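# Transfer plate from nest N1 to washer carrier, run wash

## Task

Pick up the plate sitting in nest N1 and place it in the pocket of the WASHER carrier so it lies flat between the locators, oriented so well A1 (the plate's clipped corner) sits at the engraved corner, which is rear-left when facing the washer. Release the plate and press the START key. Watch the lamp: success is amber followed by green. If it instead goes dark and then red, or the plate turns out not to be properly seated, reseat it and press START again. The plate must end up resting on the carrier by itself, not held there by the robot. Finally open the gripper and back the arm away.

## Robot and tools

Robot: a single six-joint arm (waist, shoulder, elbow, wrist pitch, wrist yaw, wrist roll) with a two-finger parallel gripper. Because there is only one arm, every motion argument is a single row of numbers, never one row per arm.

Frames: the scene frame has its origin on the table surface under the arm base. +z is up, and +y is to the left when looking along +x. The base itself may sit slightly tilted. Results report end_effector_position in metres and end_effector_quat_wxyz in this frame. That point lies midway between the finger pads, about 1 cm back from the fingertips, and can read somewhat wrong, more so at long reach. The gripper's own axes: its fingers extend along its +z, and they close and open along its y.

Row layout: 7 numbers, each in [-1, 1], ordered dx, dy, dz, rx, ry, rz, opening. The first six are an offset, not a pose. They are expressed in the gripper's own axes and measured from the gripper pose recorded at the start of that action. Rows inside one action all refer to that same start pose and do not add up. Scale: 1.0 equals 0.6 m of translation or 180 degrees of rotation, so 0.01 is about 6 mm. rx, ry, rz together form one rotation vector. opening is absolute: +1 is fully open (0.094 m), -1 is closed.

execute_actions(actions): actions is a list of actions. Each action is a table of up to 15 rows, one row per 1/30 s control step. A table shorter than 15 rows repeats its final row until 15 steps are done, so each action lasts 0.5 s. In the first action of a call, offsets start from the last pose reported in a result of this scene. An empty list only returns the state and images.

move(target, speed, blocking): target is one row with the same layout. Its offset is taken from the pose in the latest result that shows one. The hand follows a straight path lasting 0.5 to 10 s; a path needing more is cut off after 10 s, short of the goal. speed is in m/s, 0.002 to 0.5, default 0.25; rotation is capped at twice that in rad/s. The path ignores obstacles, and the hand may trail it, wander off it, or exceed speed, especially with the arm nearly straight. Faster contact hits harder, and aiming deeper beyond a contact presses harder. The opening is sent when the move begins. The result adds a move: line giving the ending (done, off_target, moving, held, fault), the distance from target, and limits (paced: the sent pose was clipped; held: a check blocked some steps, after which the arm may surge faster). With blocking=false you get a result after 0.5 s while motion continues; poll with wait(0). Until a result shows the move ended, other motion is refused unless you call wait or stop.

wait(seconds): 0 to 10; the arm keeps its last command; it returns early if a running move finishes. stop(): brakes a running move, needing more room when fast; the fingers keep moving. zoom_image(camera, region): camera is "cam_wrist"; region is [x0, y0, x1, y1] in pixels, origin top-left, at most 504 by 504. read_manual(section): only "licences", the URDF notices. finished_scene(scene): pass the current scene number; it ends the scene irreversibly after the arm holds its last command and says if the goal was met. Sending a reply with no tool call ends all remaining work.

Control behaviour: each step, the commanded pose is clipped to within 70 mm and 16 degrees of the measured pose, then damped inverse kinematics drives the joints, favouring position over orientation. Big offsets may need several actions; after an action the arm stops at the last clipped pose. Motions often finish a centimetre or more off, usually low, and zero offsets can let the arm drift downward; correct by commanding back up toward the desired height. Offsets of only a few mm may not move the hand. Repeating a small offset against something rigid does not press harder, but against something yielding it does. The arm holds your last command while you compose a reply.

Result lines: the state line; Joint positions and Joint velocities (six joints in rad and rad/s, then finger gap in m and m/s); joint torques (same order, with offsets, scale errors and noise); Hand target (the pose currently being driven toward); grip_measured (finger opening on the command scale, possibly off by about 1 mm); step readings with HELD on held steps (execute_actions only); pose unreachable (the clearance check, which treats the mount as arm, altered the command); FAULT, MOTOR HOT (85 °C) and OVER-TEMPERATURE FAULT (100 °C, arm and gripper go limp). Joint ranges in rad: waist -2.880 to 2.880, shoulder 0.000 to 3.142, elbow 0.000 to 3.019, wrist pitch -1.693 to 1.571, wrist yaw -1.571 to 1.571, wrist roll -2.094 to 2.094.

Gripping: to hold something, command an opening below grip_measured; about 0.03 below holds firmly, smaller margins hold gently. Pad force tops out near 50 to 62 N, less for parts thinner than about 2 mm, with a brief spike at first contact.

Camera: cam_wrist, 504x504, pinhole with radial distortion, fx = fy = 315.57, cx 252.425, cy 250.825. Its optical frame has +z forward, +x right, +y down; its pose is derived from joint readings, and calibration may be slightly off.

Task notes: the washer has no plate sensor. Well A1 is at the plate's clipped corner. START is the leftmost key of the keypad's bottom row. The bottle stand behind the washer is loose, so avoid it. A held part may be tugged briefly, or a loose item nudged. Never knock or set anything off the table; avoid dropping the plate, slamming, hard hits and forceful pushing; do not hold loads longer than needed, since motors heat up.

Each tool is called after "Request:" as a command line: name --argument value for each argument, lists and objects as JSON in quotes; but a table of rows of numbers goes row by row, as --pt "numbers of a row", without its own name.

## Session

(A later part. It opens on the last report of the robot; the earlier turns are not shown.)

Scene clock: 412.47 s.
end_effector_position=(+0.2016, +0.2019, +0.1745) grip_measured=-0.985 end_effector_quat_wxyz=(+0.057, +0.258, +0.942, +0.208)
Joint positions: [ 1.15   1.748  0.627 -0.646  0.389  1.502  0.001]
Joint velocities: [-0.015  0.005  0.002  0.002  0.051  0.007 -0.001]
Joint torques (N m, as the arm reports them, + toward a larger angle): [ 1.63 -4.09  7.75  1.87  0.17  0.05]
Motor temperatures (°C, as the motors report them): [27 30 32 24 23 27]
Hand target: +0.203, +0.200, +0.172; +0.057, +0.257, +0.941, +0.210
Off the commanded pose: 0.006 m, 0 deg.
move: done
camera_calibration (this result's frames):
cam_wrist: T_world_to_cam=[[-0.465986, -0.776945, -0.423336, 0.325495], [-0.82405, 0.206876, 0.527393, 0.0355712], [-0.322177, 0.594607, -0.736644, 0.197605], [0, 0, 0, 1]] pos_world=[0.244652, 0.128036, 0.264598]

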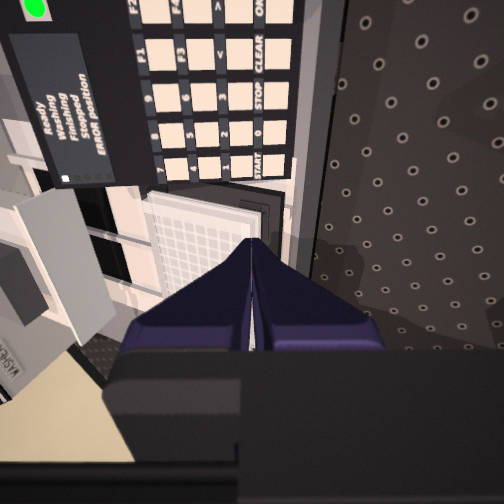

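Request:
zoom_image --camera "cam_wrist" --region '[130, 110, 320, 270]'

Region (130, 110, 320, 270) of cam_wrist's 504x504 image, scaled by 2.653, with more detail than that image has; it fills the top 424 rows of this view, and the rest is white.

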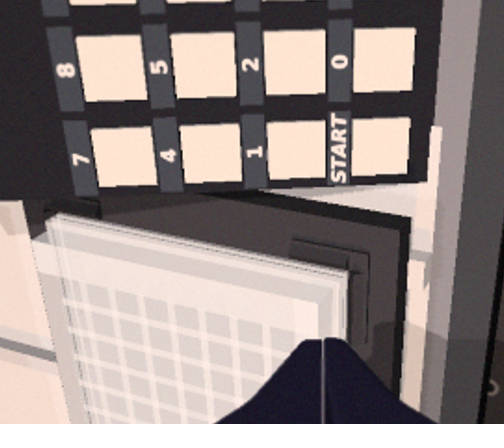

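Request:
move --target '[-0.012,-0.022,0.095,0,0,0,-1]' --speed 0.06

Scene clock: 423.47 s.
end_effector_position=(+0.2166, +0.2095, +0.1254) grip_measured=-0.985 end_effector_quat_wxyz=(+0.059, +0.262, +0.939, +0.214)
Joint positions: [ 1.055  1.86   0.571 -0.425  0.406  1.402  0.001]
Joint velocities: [ 0.005 -0.005  0.022  0.012 -0.022 -0.037 -0.   ]
Joint torques (N m, as the arm reports them, + toward a larger angle): [ 2.08 -3.12  6.83  1.88  0.21  0.06]
Motor temperatures (°C, as the motors report them): [27 30 32 24 23 27]
Hand target: +0.215, +0.207, +0.117; +0.057, +0.259, +0.942, +0.208
Off the commanded pose: 0.009 m, 1 deg.
move: done
camera_calibration (this result's frames):
cam_wrist: T_world_to_cam=[[-0.469308, -0.768343, -0.4352, 0.318019], [-0.825636, 0.20702, 0.52485, 0.0729184], [-0.31317, 0.605633, -0.731528, 0.156817], [0, 0, 0, 1]] pos_world=[0.258563, 0.134279, 0.214846]

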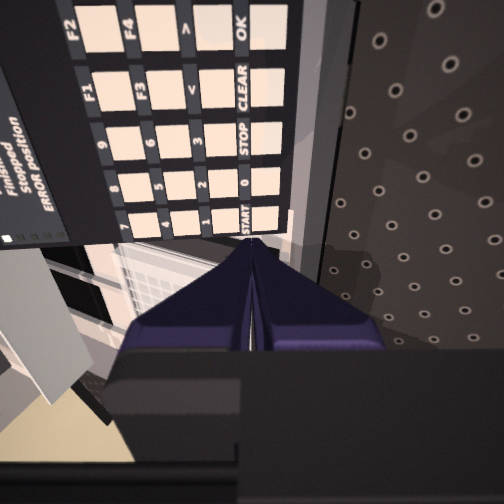

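Request:
zoom_image --camera "cam_wrist" --region '[190, 150, 320, 270]'

Region (190, 150, 320, 270) of cam_wrist's 504x504 image, scaled by 3.877, with more detail than that image has; it fills the top 465 rows of this view, and the rest is white.

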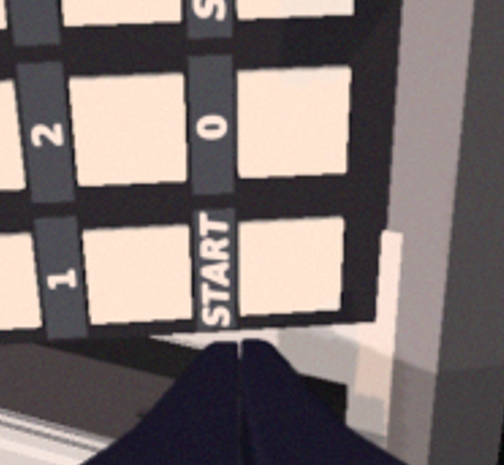

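Request:
move --target '[0.001,-0.021,0.035,0.003,0,0,-1]' --speed 0.03

Scene clock: 445.97 s.
end_effector_position=(+0.2175, +0.2099, +0.1101) grip_measured=-0.985 end_effector_quat_wxyz=(+0.060, +0.264, +0.938, +0.216)
Joint positions: [ 1.031  1.893  0.548 -0.352  0.411  1.379  0.001]
Joint velocities: [-0.015 -0.005 -0.002  0.017  0.037 -0.037 -0.001]
Joint torques (N m, as the arm reports them, + toward a larger angle): [ 2.16 -2.92  6.37  1.94  0.2   0.04]
Motor temperatures (°C, as the motors report them): [27 29 32 24 23 27]
Hand target: +0.215, +0.207, +0.101; +0.058, +0.262, +0.940, +0.209
Off the commanded pose: 0.010 m, 1 deg.
move: done
camera_calibration (this result's frames):
cam_wrist: T_world_to_cam=[[-0.472835, -0.763299, -0.440229, 0.312375], [-0.825752, 0.209487, 0.523689, 0.0812299], [-0.307509, 0.611138, -0.729348, 0.143014], [0, 0, 0, 1]] pos_world=[0.258755, 0.134017, 0.199284]

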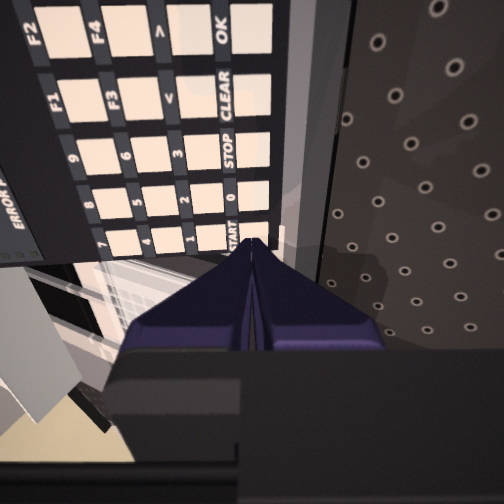

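Request:
zoom_image --camera "cam_wrist" --region '[190, 160, 310, 270]'

Region (190, 160, 310, 270) of cam_wrist's 504x504 image, scaled by 4.200, with more detail than that image has; it fills the top 462 rows of this view, and the rest is white.

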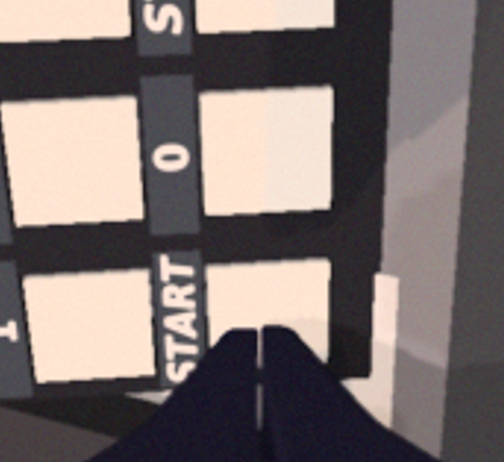

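Request:
move --target '[0.003,-0.013,0.034,0.004,0,0,-1]' --speed 0.02

Scene clock: 458.00 s.
end_effector_position=(+0.2209, +0.2157, +0.0989) grip_measured=-0.985 end_effector_quat_wxyz=(+0.062, +0.267, +0.936, +0.219)
Joint positions: [ 1.014  1.937  0.545 -0.29   0.415  1.364  0.001]
Joint velocities: [-0.005 -0.005  0.002  0.002  0.007  0.022 -0.001]
Joint torques (N m, as the arm reports them, + toward a larger angle): [ 2.27 -3.46  5.87  1.86  0.19  0.06]
Motor temperatures (°C, as the motors report them): [27 29 32 24 23 27]
Hand target: +0.217, +0.212, +0.089; +0.058, +0.265, +0.939, +0.210
Off the commanded pose: 0.012 m, 1 deg.
move: off_target
camera_calibration (this result's frames):
cam_wrist: T_world_to_cam=[[-0.476452, -0.757426, -0.44643, 0.313633], [-0.826286, 0.212261, 0.521724, 0.0884193], [-0.300408, 0.617455, -0.726983, 0.129144], [0, 0, 0, 1]] pos_world=[0.261287, 0.139046, 0.18777]

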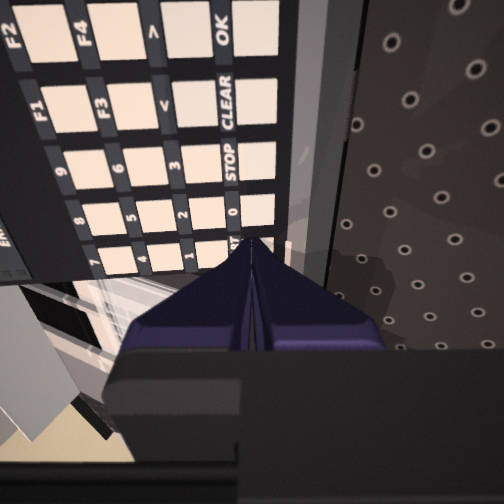

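Request:
zoom_image --camera "cam_wrist" --region '[190, 170, 310, 280]'

Region (190, 170, 310, 280) of cam_wrist's 504x504 image, scaled by 4.200, with more detail than that image has; it fills the top 462 rows of this view, and the rest is white.

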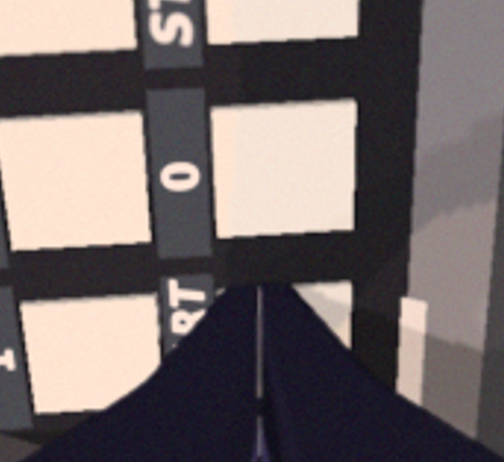

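Request:
move --target '[0.002,-0.019,0.019,0.005,0,0,-1]' --speed 0.02

Scene clock: 463.23 s.
end_effector_position=(+0.2222, +0.2167, +0.0990) grip_measured=-0.985 end_effector_quat_wxyz=(+0.066, +0.269, +0.934, +0.224)
Joint positions: [ 1.014  1.937  0.54  -0.27   0.418  1.361  0.001]
Joint velocities: [ 0.015 -0.005 -0.022 -0.002  0.007  0.007 -0.   ]
Joint torques (N m, as the arm reports them, + toward a larger angle): [ 1.81 -2.57  5.59  2.08  0.2   0.  ]
Motor temperatures (°C, as the motors report them): [27 29 32 24 23 27]
Hand target: +0.217, +0.211, +0.084; +0.060, +0.268, +0.938, +0.212
Off the commanded pose: 0.017 m, 2 deg.
move: off_target
camera_calibration (this result's frames):
cam_wrist: T_world_to_cam=[[-0.475891, -0.750988, -0.457761, 0.314625], [-0.830353, 0.212086, 0.515299, 0.0907773], [-0.289899, 0.625329, -0.724515, 0.124784], [0, 0, 0, 1]] pos_world=[0.261279, 0.138996, 0.187653]

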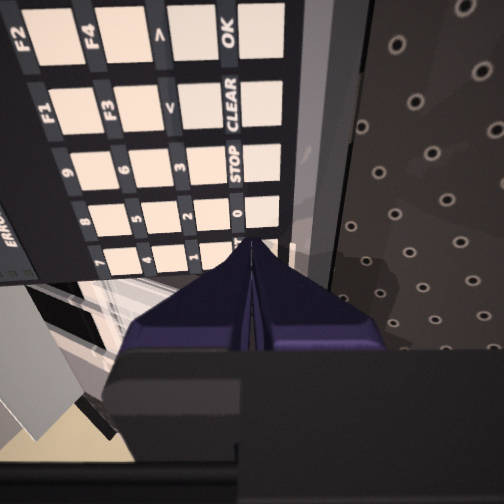

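Request:
zoom_image --camera "cam_wrist" --region '[190, 170, 310, 280]'

Region (190, 170, 310, 280) of cam_wrist's 504x504 image, scaled by 4.200, with more detail than that image has; it fills the top 462 rows of this view, and the rest is white.

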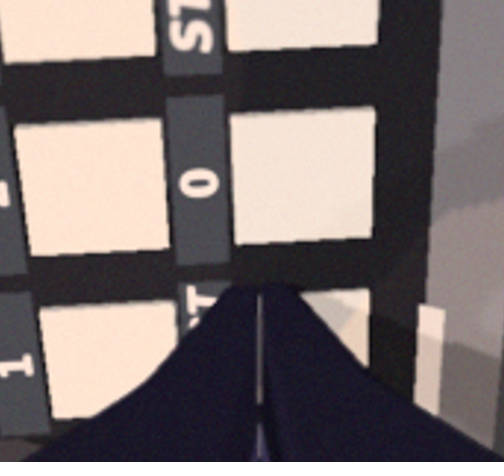

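Request:
move --target '[0.016,-0.022,0.0245,0.017,0.0036,-0.0078,-1]' --speed 0.02

Scene clock: 476.97 s.
end_effector_position=(+0.2219, +0.2167, +0.0988) grip_measured=-0.985 end_effector_quat_wxyz=(+0.068, +0.268, +0.935, +0.223)
Joint positions: [ 1.017  1.938  0.54  -0.27   0.422  1.361  0.001]
Joint velocities: [-0.005 -0.015 -0.017 -0.017  0.051  0.007  0.   ]
Joint torques (N m, as the arm reports them, + toward a larger angle): [ 2.79 -0.23  6.83  1.15 -0.03  0.15]
Motor temperatures (°C, as the motors report them): [27 29 31 24 23 27]
Hand target: +0.211, +0.216, +0.081; +0.056, +0.258, +0.943, +0.200
Off the commanded pose: 0.022 m, 3 deg.
move: off_target
camera_calibration (this result's frames):
cam_wrist: T_world_to_cam=[[-0.472904, -0.753642, -0.456493, 0.314194], [-0.832728, 0.212952, 0.511093, 0.0913856], [-0.28797, 0.621832, -0.728284, 0.125236], [0, 0, 0, 1]] pos_world=[0.260747, 0.139453, 0.187928]

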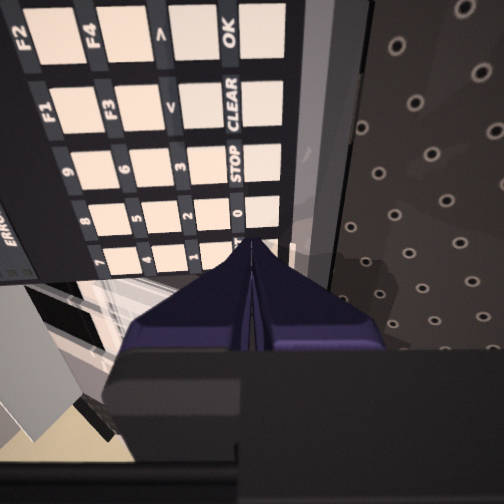

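Request:
move --target '[0,0.02,-0.13,0,0,0,-1]' --speed 0.1

Scene clock: 480.10 s.
end_effector_position=(+0.1921, +0.1828, +0.1502) grip_measured=-0.985 end_effector_quat_wxyz=(+0.061, +0.257, +0.944, +0.199)
Joint positions: [ 1.128  1.726  0.546 -0.592  0.407  1.478  0.001]
Joint velocities: [ 0.005 -0.005  0.002  0.002  0.081 -0.007  0.   ]
Joint torques (N m, as the arm reports them, + toward a larger angle): [ 2.78 -3.49 12.68  0.92  0.09  0.21]
Motor temperatures (°C, as the motors report them): [27 29 32 24 23 27]
Hand target: +0.207, +0.196, +0.174; +0.067, +0.267, +0.935, +0.223
Off the commanded pose: 0.032 m, 3 deg.
move: off_target
camera_calibration (this result's frames):
cam_wrist: T_world_to_cam=[[-0.463268, -0.78519, -0.410926, 0.295078], [-0.826896, 0.216186, 0.51914, 0.0445917], [-0.318787, 0.580294, -0.749423, 0.191802], [0, 0, 0, 1]] pos_world=[0.234717, 0.11075, 0.241847]

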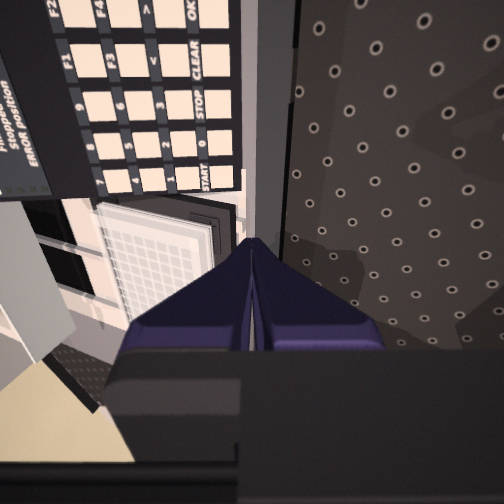

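Request:
move --target '[-0.05,0.07,-0.07,-0.05,-0.01,0.02,-1]' --speed 0.12

Scene clock: 484.73 s.
end_effector_position=(+0.2074, +0.1769, +0.1832) grip_measured=-0.985 end_effector_quat_wxyz=(+0.083, +0.272, +0.927, +0.246)
Joint positions: [ 1.127  1.61   0.546 -0.593  0.421  1.464  0.001]
Joint velocities: [-0.005 -0.024 -0.007  0.007 -0.051 -0.007 -0.001]
Joint torques (N m, as the arm reports them, + toward a larger angle): [ 1.14 -2.45 13.16  1.65  0.22  0.06]
Motor temperatures (°C, as the motors report them): [27 29 33 24 23 27]
Hand target: +0.227, +0.186, +0.207; +0.090, +0.283, +0.916, +0.271
Off the commanded pose: 0.032 m, 4 deg.
move: off_target
camera_calibration (this result's frames):
cam_wrist: T_world_to_cam=[[-0.465851, -0.727659, -0.503483, 0.318403], [-0.848661, 0.206326, 0.487036, 0.0535445], [-0.250514, 0.654173, -0.713653, 0.19114], [0, 0, 0, 1]] pos_world=[0.241653, 0.095602, 0.27064]

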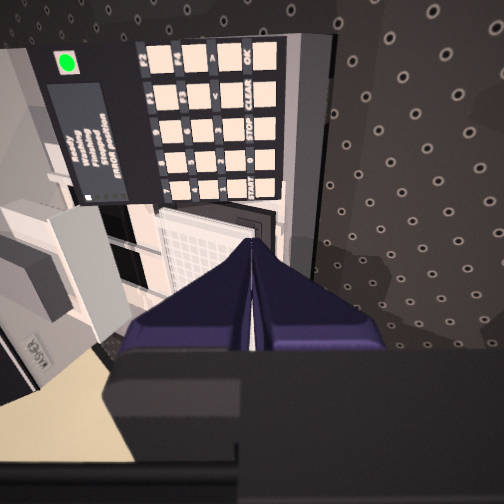

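Request:
zoom_image --camera "cam_wrist" --region '[200, 130, 300, 220]'

Region (200, 130, 300, 220) of cam_wrist's 504x504 image, scaled by 5.040, with more detail than that image has; it fills the top 454 rows of this view, and the rest is white.

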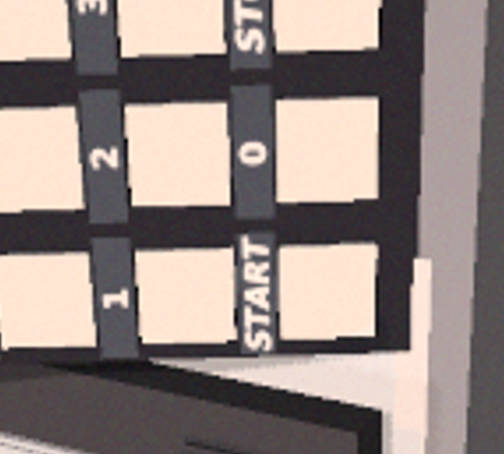

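Request:
move --target '[0.027,-0.031,0.125,0.001,0.078,-0.0075,-1]' --speed 0.08

Scene clock: 507.73 s.
end_effector_position=(+0.2115, +0.2027, +0.1164) grip_measured=-0.985 end_effector_quat_wxyz=(-0.024, +0.234, +0.931, +0.278)
Joint positions: [ 0.917  1.797  0.509 -0.348  0.204  1.242  0.001]
Joint velocities: [-0.015 -0.015  0.012  0.002 -0.051 -0.066  0.   ]
Joint torques (N m, as the arm reports them, + toward a larger angle): [ 2.66 -2.36  6.11  1.93 -0.16  0.07]
Motor temperatures (°C, as the motors report them): [27 29 36 24 23 27]
Hand target: +0.208, +0.201, +0.109; -0.028, +0.230, +0.933, +0.275
Off the commanded pose: 0.009 m, 1 deg.
move: done
camera_calibration (this result's frames):
cam_wrist: T_world_to_cam=[[-0.452454, -0.73222, -0.509057, 0.30423], [-0.772939, 0.0372715, 0.633384, 0.0854789], [-0.444803, 0.680048, -0.582825, 0.148189], [0, 0, 0, 1]] pos_world=[0.269635, 0.118801, 0.187098]

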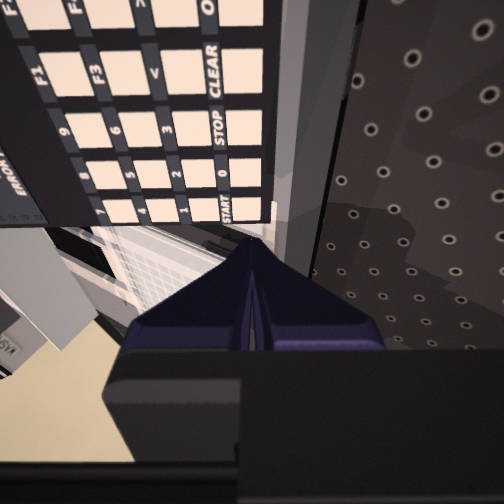

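Request:
zoom_image --camera "cam_wrist" --region '[190, 150, 310, 260]'

Region (190, 150, 310, 260) of cam_wrist's 504x504 image, scaled by 4.200, with more detail than that image has; it fills the top 462 rows of this view, and the rest is white.

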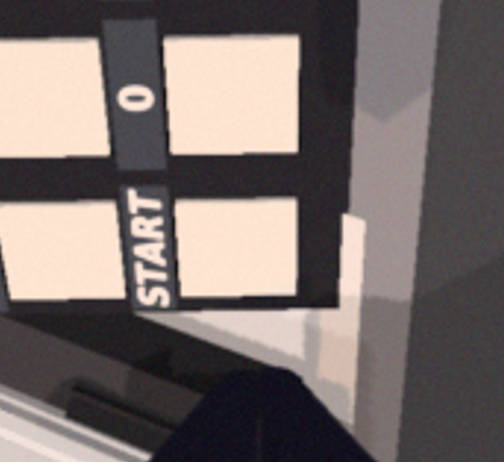

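Request:
move --target '[0,-0.008,0.035,0.002,0.002,0,-1]' --speed 0.03

Scene clock: 515.80 s.
end_effector_position=(+0.2136, +0.2110, +0.1035) grip_measured=-0.985 end_effector_quat_wxyz=(-0.024, +0.234, +0.931, +0.280)
Joint positions: [ 0.903  1.855  0.509 -0.285  0.204  1.228  0.001]
Joint velocities: [-0.034  0.005 -0.002 -0.007  0.007 -0.051  0.001]
Joint torques (N m, as the arm reports them, + toward a larger angle): [ 2.55 -2.86  6.08  1.77 -0.15  0.06]
Motor temperatures (°C, as the motors report them): [27 29 34 24 23 27]
Hand target: +0.211, +0.210, +0.096; -0.028, +0.233, +0.932, +0.276
Off the commanded pose: 0.008 m, 1 deg.
move: done
camera_calibration (this result's frames):
cam_wrist: T_world_to_cam=[[-0.452951, -0.730243, -0.511449, 0.304636], [-0.773487, 0.0366041, 0.632754, 0.0952277], [-0.443344, 0.682206, -0.581414, 0.135093], [0, 0, 0, 1]] pos_world=[0.271535, 0.126811, 0.174095]

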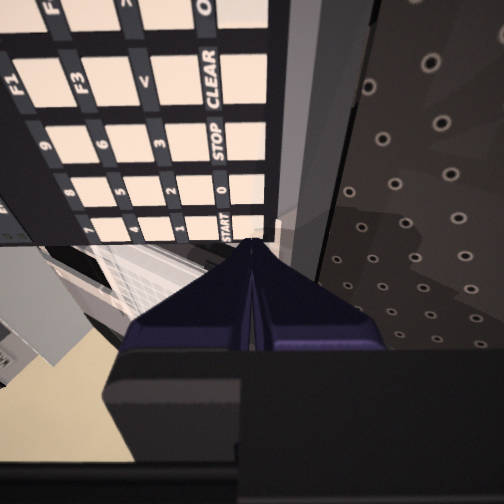

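Request:
zoom_image --camera "cam_wrist" --region '[190, 160, 310, 270]'

Region (190, 160, 310, 270) of cam_wrist's 504x504 image, scaled by 4.200, with more detail than that image has; it fills the top 462 rows of this view, and the rest is white.

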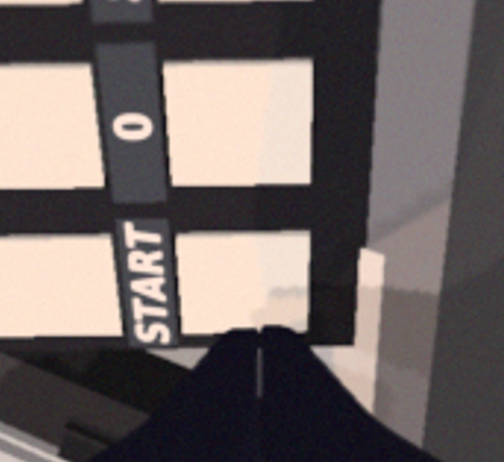

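Request:
move --target '[-0.005,-0.0075,0.03,0.002,0.002,0,-1]' --speed 0.02

Scene clock: 522.33 s.
end_effector_position=(+0.2154, +0.2142, +0.0967) grip_measured=-0.985 end_effector_quat_wxyz=(-0.024, +0.231, +0.931, +0.281)
Joint positions: [ 0.891  1.882  0.509 -0.253  0.202  1.21   0.001]
Joint velocities: [-0.005 -0.005  0.002 -0.007  0.022 -0.037 -0.   ]
Joint torques (N m, as the arm reports them, + toward a larger angle): [ 1.95 -1.47  6.3   2.51 -0.06  0.05]
Motor temperatures (°C, as the motors report them): [27 29 33 24 23 27]
Hand target: +0.216, +0.215, +0.086; -0.028, +0.233, +0.932, +0.277
Off the commanded pose: 0.011 m, 1 deg.
move: off_target
camera_calibration (this result's frames):
cam_wrist: T_world_to_cam=[[-0.447539, -0.73128, -0.514722, 0.303711], [-0.775687, 0.0310316, 0.630354, 0.102715], [-0.444993, 0.681371, -0.581132, 0.130247], [0, 0, 0, 1]] pos_world=[0.273556, 0.130164, 0.167271]

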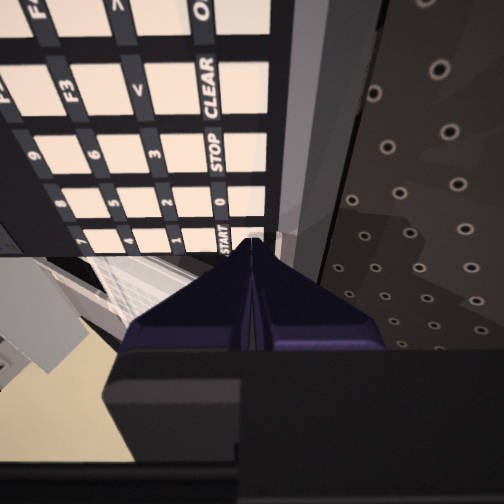

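Request:
wait --seconds 0

Scene clock: 527.83 s.
end_effector_position=(+0.2154, +0.2142, +0.0967) grip_measured=-0.985 end_effector_quat_wxyz=(-0.024, +0.231, +0.931, +0.281)
Joint positions: [ 0.891  1.882  0.509 -0.253  0.202  1.208  0.001]
Joint velocities: [-0.005  0.005  0.007 -0.007 -0.037 -0.066 -0.002]
Joint torques (N m, as the arm reports them, + toward a larger angle): [ 1.97 -1.48  6.26  2.5  -0.06  0.03]
Motor temperatures (°C, as the motors report them): [27 29 33 24 23 27]
Hand target: +0.216, +0.215, +0.086; -0.028, +0.233, +0.932, +0.277
Off the commanded pose: 0.011 m, 1 deg.
camera_calibration (this result's frames):
cam_wrist: T_world_to_cam=[[-0.44652, -0.731761, -0.514923, 0.303614], [-0.776102, 0.030347, 0.629877, 0.102997], [-0.445293, 0.680885, -0.581472, 0.130449], [0, 0, 0, 1]] pos_world=[0.273594, 0.130227, 0.167315]

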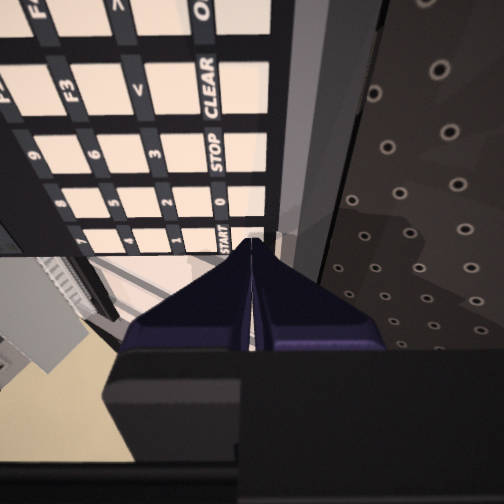

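The carrier moved into the washer. Retreating now to watch the lamp.

Request:
move --target '[-0.06,0.08,-0.13,-0.073,-0.0275,0.016,-1]' --speed 0.1

Scene clock: 531.57 s.
end_effector_position=(+0.2594, +0.1944, +0.1770) grip_measured=-0.986 end_effector_quat_wxyz=(+0.035, +0.266, +0.888, +0.373)
Joint positions: [ 0.891  1.615  0.509 -0.276  0.201  1.208  0.001]
Joint velocities: [-0.015 -0.015 -0.012  0.002  0.037 -0.022 -0.   ]
Joint torques (N m, as the arm reports them, + toward a larger angle): [ 3.08 -2.91  8.74  1.14 -0.19  0.1 ]
Motor temperatures (°C, as the motors report them): [27 29 33 24 23 27]
Hand target: +0.262, +0.194, +0.182; +0.036, +0.265, +0.887, +0.376
Off the commanded pose: 0.005 m, 0 deg.
move: done
camera_calibration (this result's frames):
cam_wrist: T_world_to_cam=[[-0.449833, -0.575933, -0.682606, 0.350283], [-0.847304, 0.0335667, 0.530047, 0.122706], [-0.282359, 0.816807, -0.50309, 0.12765], [0, 0, 0, 1]] pos_world=[0.297582, 0.093355, 0.238285]

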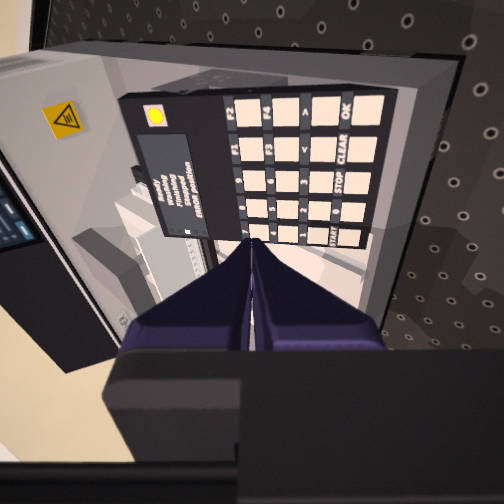

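Request:
move --target '[0,0,0,0,0,0,1]' --speed 0.05

Request:
wait --seconds 6

Scene clock: 534.20 s.
end_effector_position=(+0.2594, +0.1944, +0.1770) grip_measured=+1.000 end_effector_quat_wxyz=(+0.035, +0.266, +0.888, +0.373)
Joint positions: [ 0.891  1.615  0.509 -0.276  0.201  1.208  0.094]
Joint velocities: [ 0.005  0.005  0.002 -0.007 -0.051 -0.007  0.   ]
Joint torques (N m, as the arm reports them, + toward a larger angle): [ 3.   -2.48  8.08  1.57 -0.12  0.12]
Motor temperatures (°C, as the motors report them): [27 29 33 24 23 27]
Hand target: +0.259, +0.194, +0.177; +0.035, +0.266, +0.888, +0.373
Off the commanded pose: 0.000 m, 0 deg.
move: done
camera_calibration (this result's frames):
cam_wrist: T_world_to_cam=[[-0.449833, -0.575933, -0.682606, 0.350283], [-0.847304, 0.0335667, 0.530047, 0.122706], [-0.282359, 0.816807, -0.50309, 0.12765], [0, 0, 0, 1]] pos_world=[0.297582, 0.093355, 0.238285]

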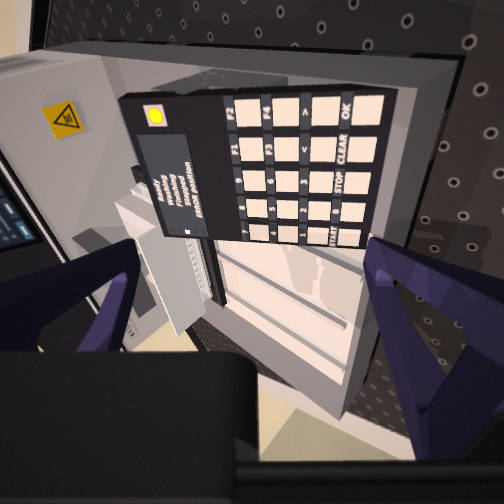

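Scene clock: 540.20 s.
end_effector_position=(+0.2594, +0.1944, +0.1770) grip_measured=+1.000 end_effector_quat_wxyz=(+0.035, +0.266, +0.888, +0.373)
Joint positions: [ 0.891  1.615  0.509 -0.276  0.201  1.208  0.094]
Joint velocities: [-0.015 -0.024  0.012 -0.012 -0.007  0.007  0.   ]
Joint torques (N m, as the arm reports them, + toward a larger angle): [ 2.95 -2.36  8.08  1.59 -0.11  0.12]
Motor temperatures (°C, as the motors report them): [27 29 33 24 23 27]
Hand target: +0.259, +0.194, +0.177; +0.035, +0.266, +0.888, +0.373
Off the commanded pose: 0.000 m, 0 deg.
wait: 6.00 s; at rest by 0.17 s
camera_calibration (this result's frames):
cam_wrist: T_world_to_cam=[[-0.449833, -0.575933, -0.682606, 0.350283], [-0.847304, 0.0335667, 0.530047, 0.122706], [-0.282359, 0.816807, -0.50309, 0.12765], [0, 0, 0, 1]] pos_world=[0.297582, 0.093355, 0.238285]

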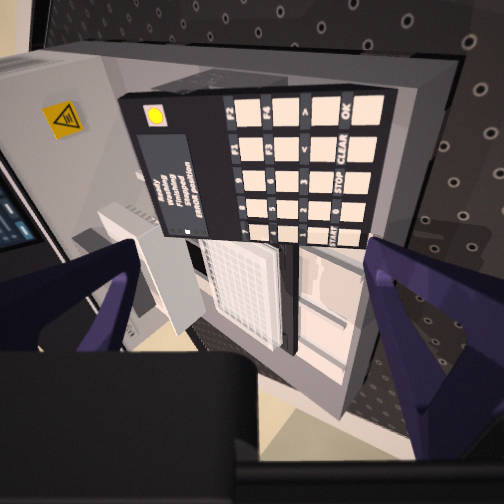

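Request:
wait --seconds 4

Scene clock: 545.10 s.
end_effector_position=(+0.2594, +0.1944, +0.1770) grip_measured=+1.000 end_effector_quat_wxyz=(+0.035, +0.266, +0.888, +0.373)
Joint positions: [ 0.891  1.615  0.509 -0.276  0.201  1.208  0.094]
Joint velocities: [-0.015 -0.015  0.012 -0.007 -0.022 -0.007  0.   ]
Joint torques (N m, as the arm reports them, + toward a larger angle): [ 3.02 -2.4   8.08  1.58 -0.11  0.11]
Motor temperatures (°C, as the motors report them): [27 29 33 24 23 27]
Hand target: +0.259, +0.194, +0.177; +0.035, +0.266, +0.888, +0.373
Off the commanded pose: 0.000 m, 0 deg.
wait: 4.00 s; at rest from the start
camera_calibration (this result's frames):
cam_wrist: T_world_to_cam=[[-0.449833, -0.575933, -0.682606, 0.350283], [-0.847304, 0.0335667, 0.530047, 0.122706], [-0.282359, 0.816807, -0.50309, 0.12765], [0, 0, 0, 1]] pos_world=[0.297582, 0.093355, 0.238285]

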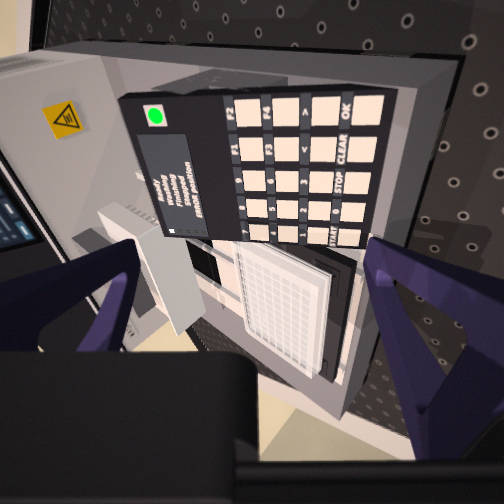

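Request:
zoom_image --camera "cam_wrist" --region '[210, 230, 380, 400]'

Region (210, 230, 380, 400) of cam_wrist's 504x504 image, scaled by 2.965, with more detail than that image has.

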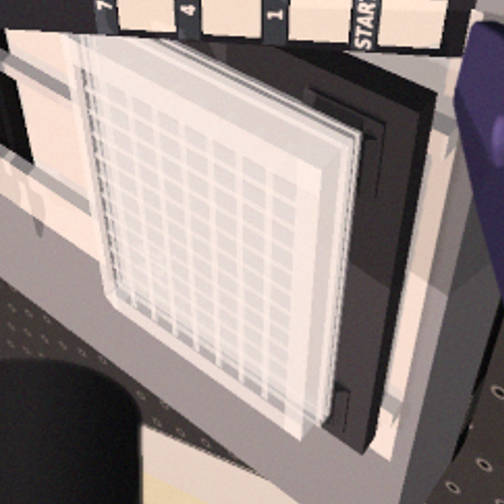

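Request:
move --target '[-0.05,0,-0.15,0,0,0,1]' --speed 0.2

Scene clock: 548.53 s.
end_effector_position=(+0.2407, +0.1223, +0.2171) grip_measured=+1.000 end_effector_quat_wxyz=(+0.025, +0.261, +0.896, +0.358)
Joint positions: [ 0.872  1.296  0.514 -0.637  0.199  1.19   0.094]
Joint velocities: [-0.024 -0.024 -0.012 -0.027  0.037  0.037  0.   ]
Joint torques (N m, as the arm reports them, + toward a larger angle): [ 1.15  0.6  13.52  1.03 -0.2   0.  ]
Motor temperatures (°C, as the motors report them): [27 29 34 24 23 27]
Hand target: +0.261, +0.121, +0.239; +0.035, +0.267, +0.888, +0.373
Off the commanded pose: 0.029 m, 2 deg.
move: off_target
camera_calibration (this result's frames):
cam_wrist: T_world_to_cam=[[-0.452996, -0.603564, -0.65613, 0.326107], [-0.836173, 0.0323834, 0.54751, 0.0816895], [-0.309209, 0.796657, -0.519353, 0.213836], [0, 0, 0, 1]] pos_world=[0.282151, 0.0238271, 0.280299]

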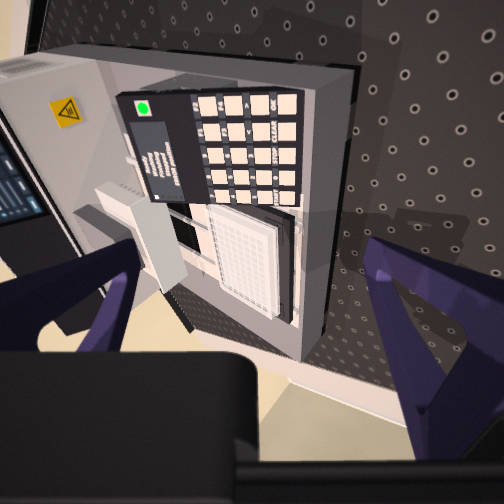

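Request:
finished_scene --scene 1

The scene is finished: the task was done.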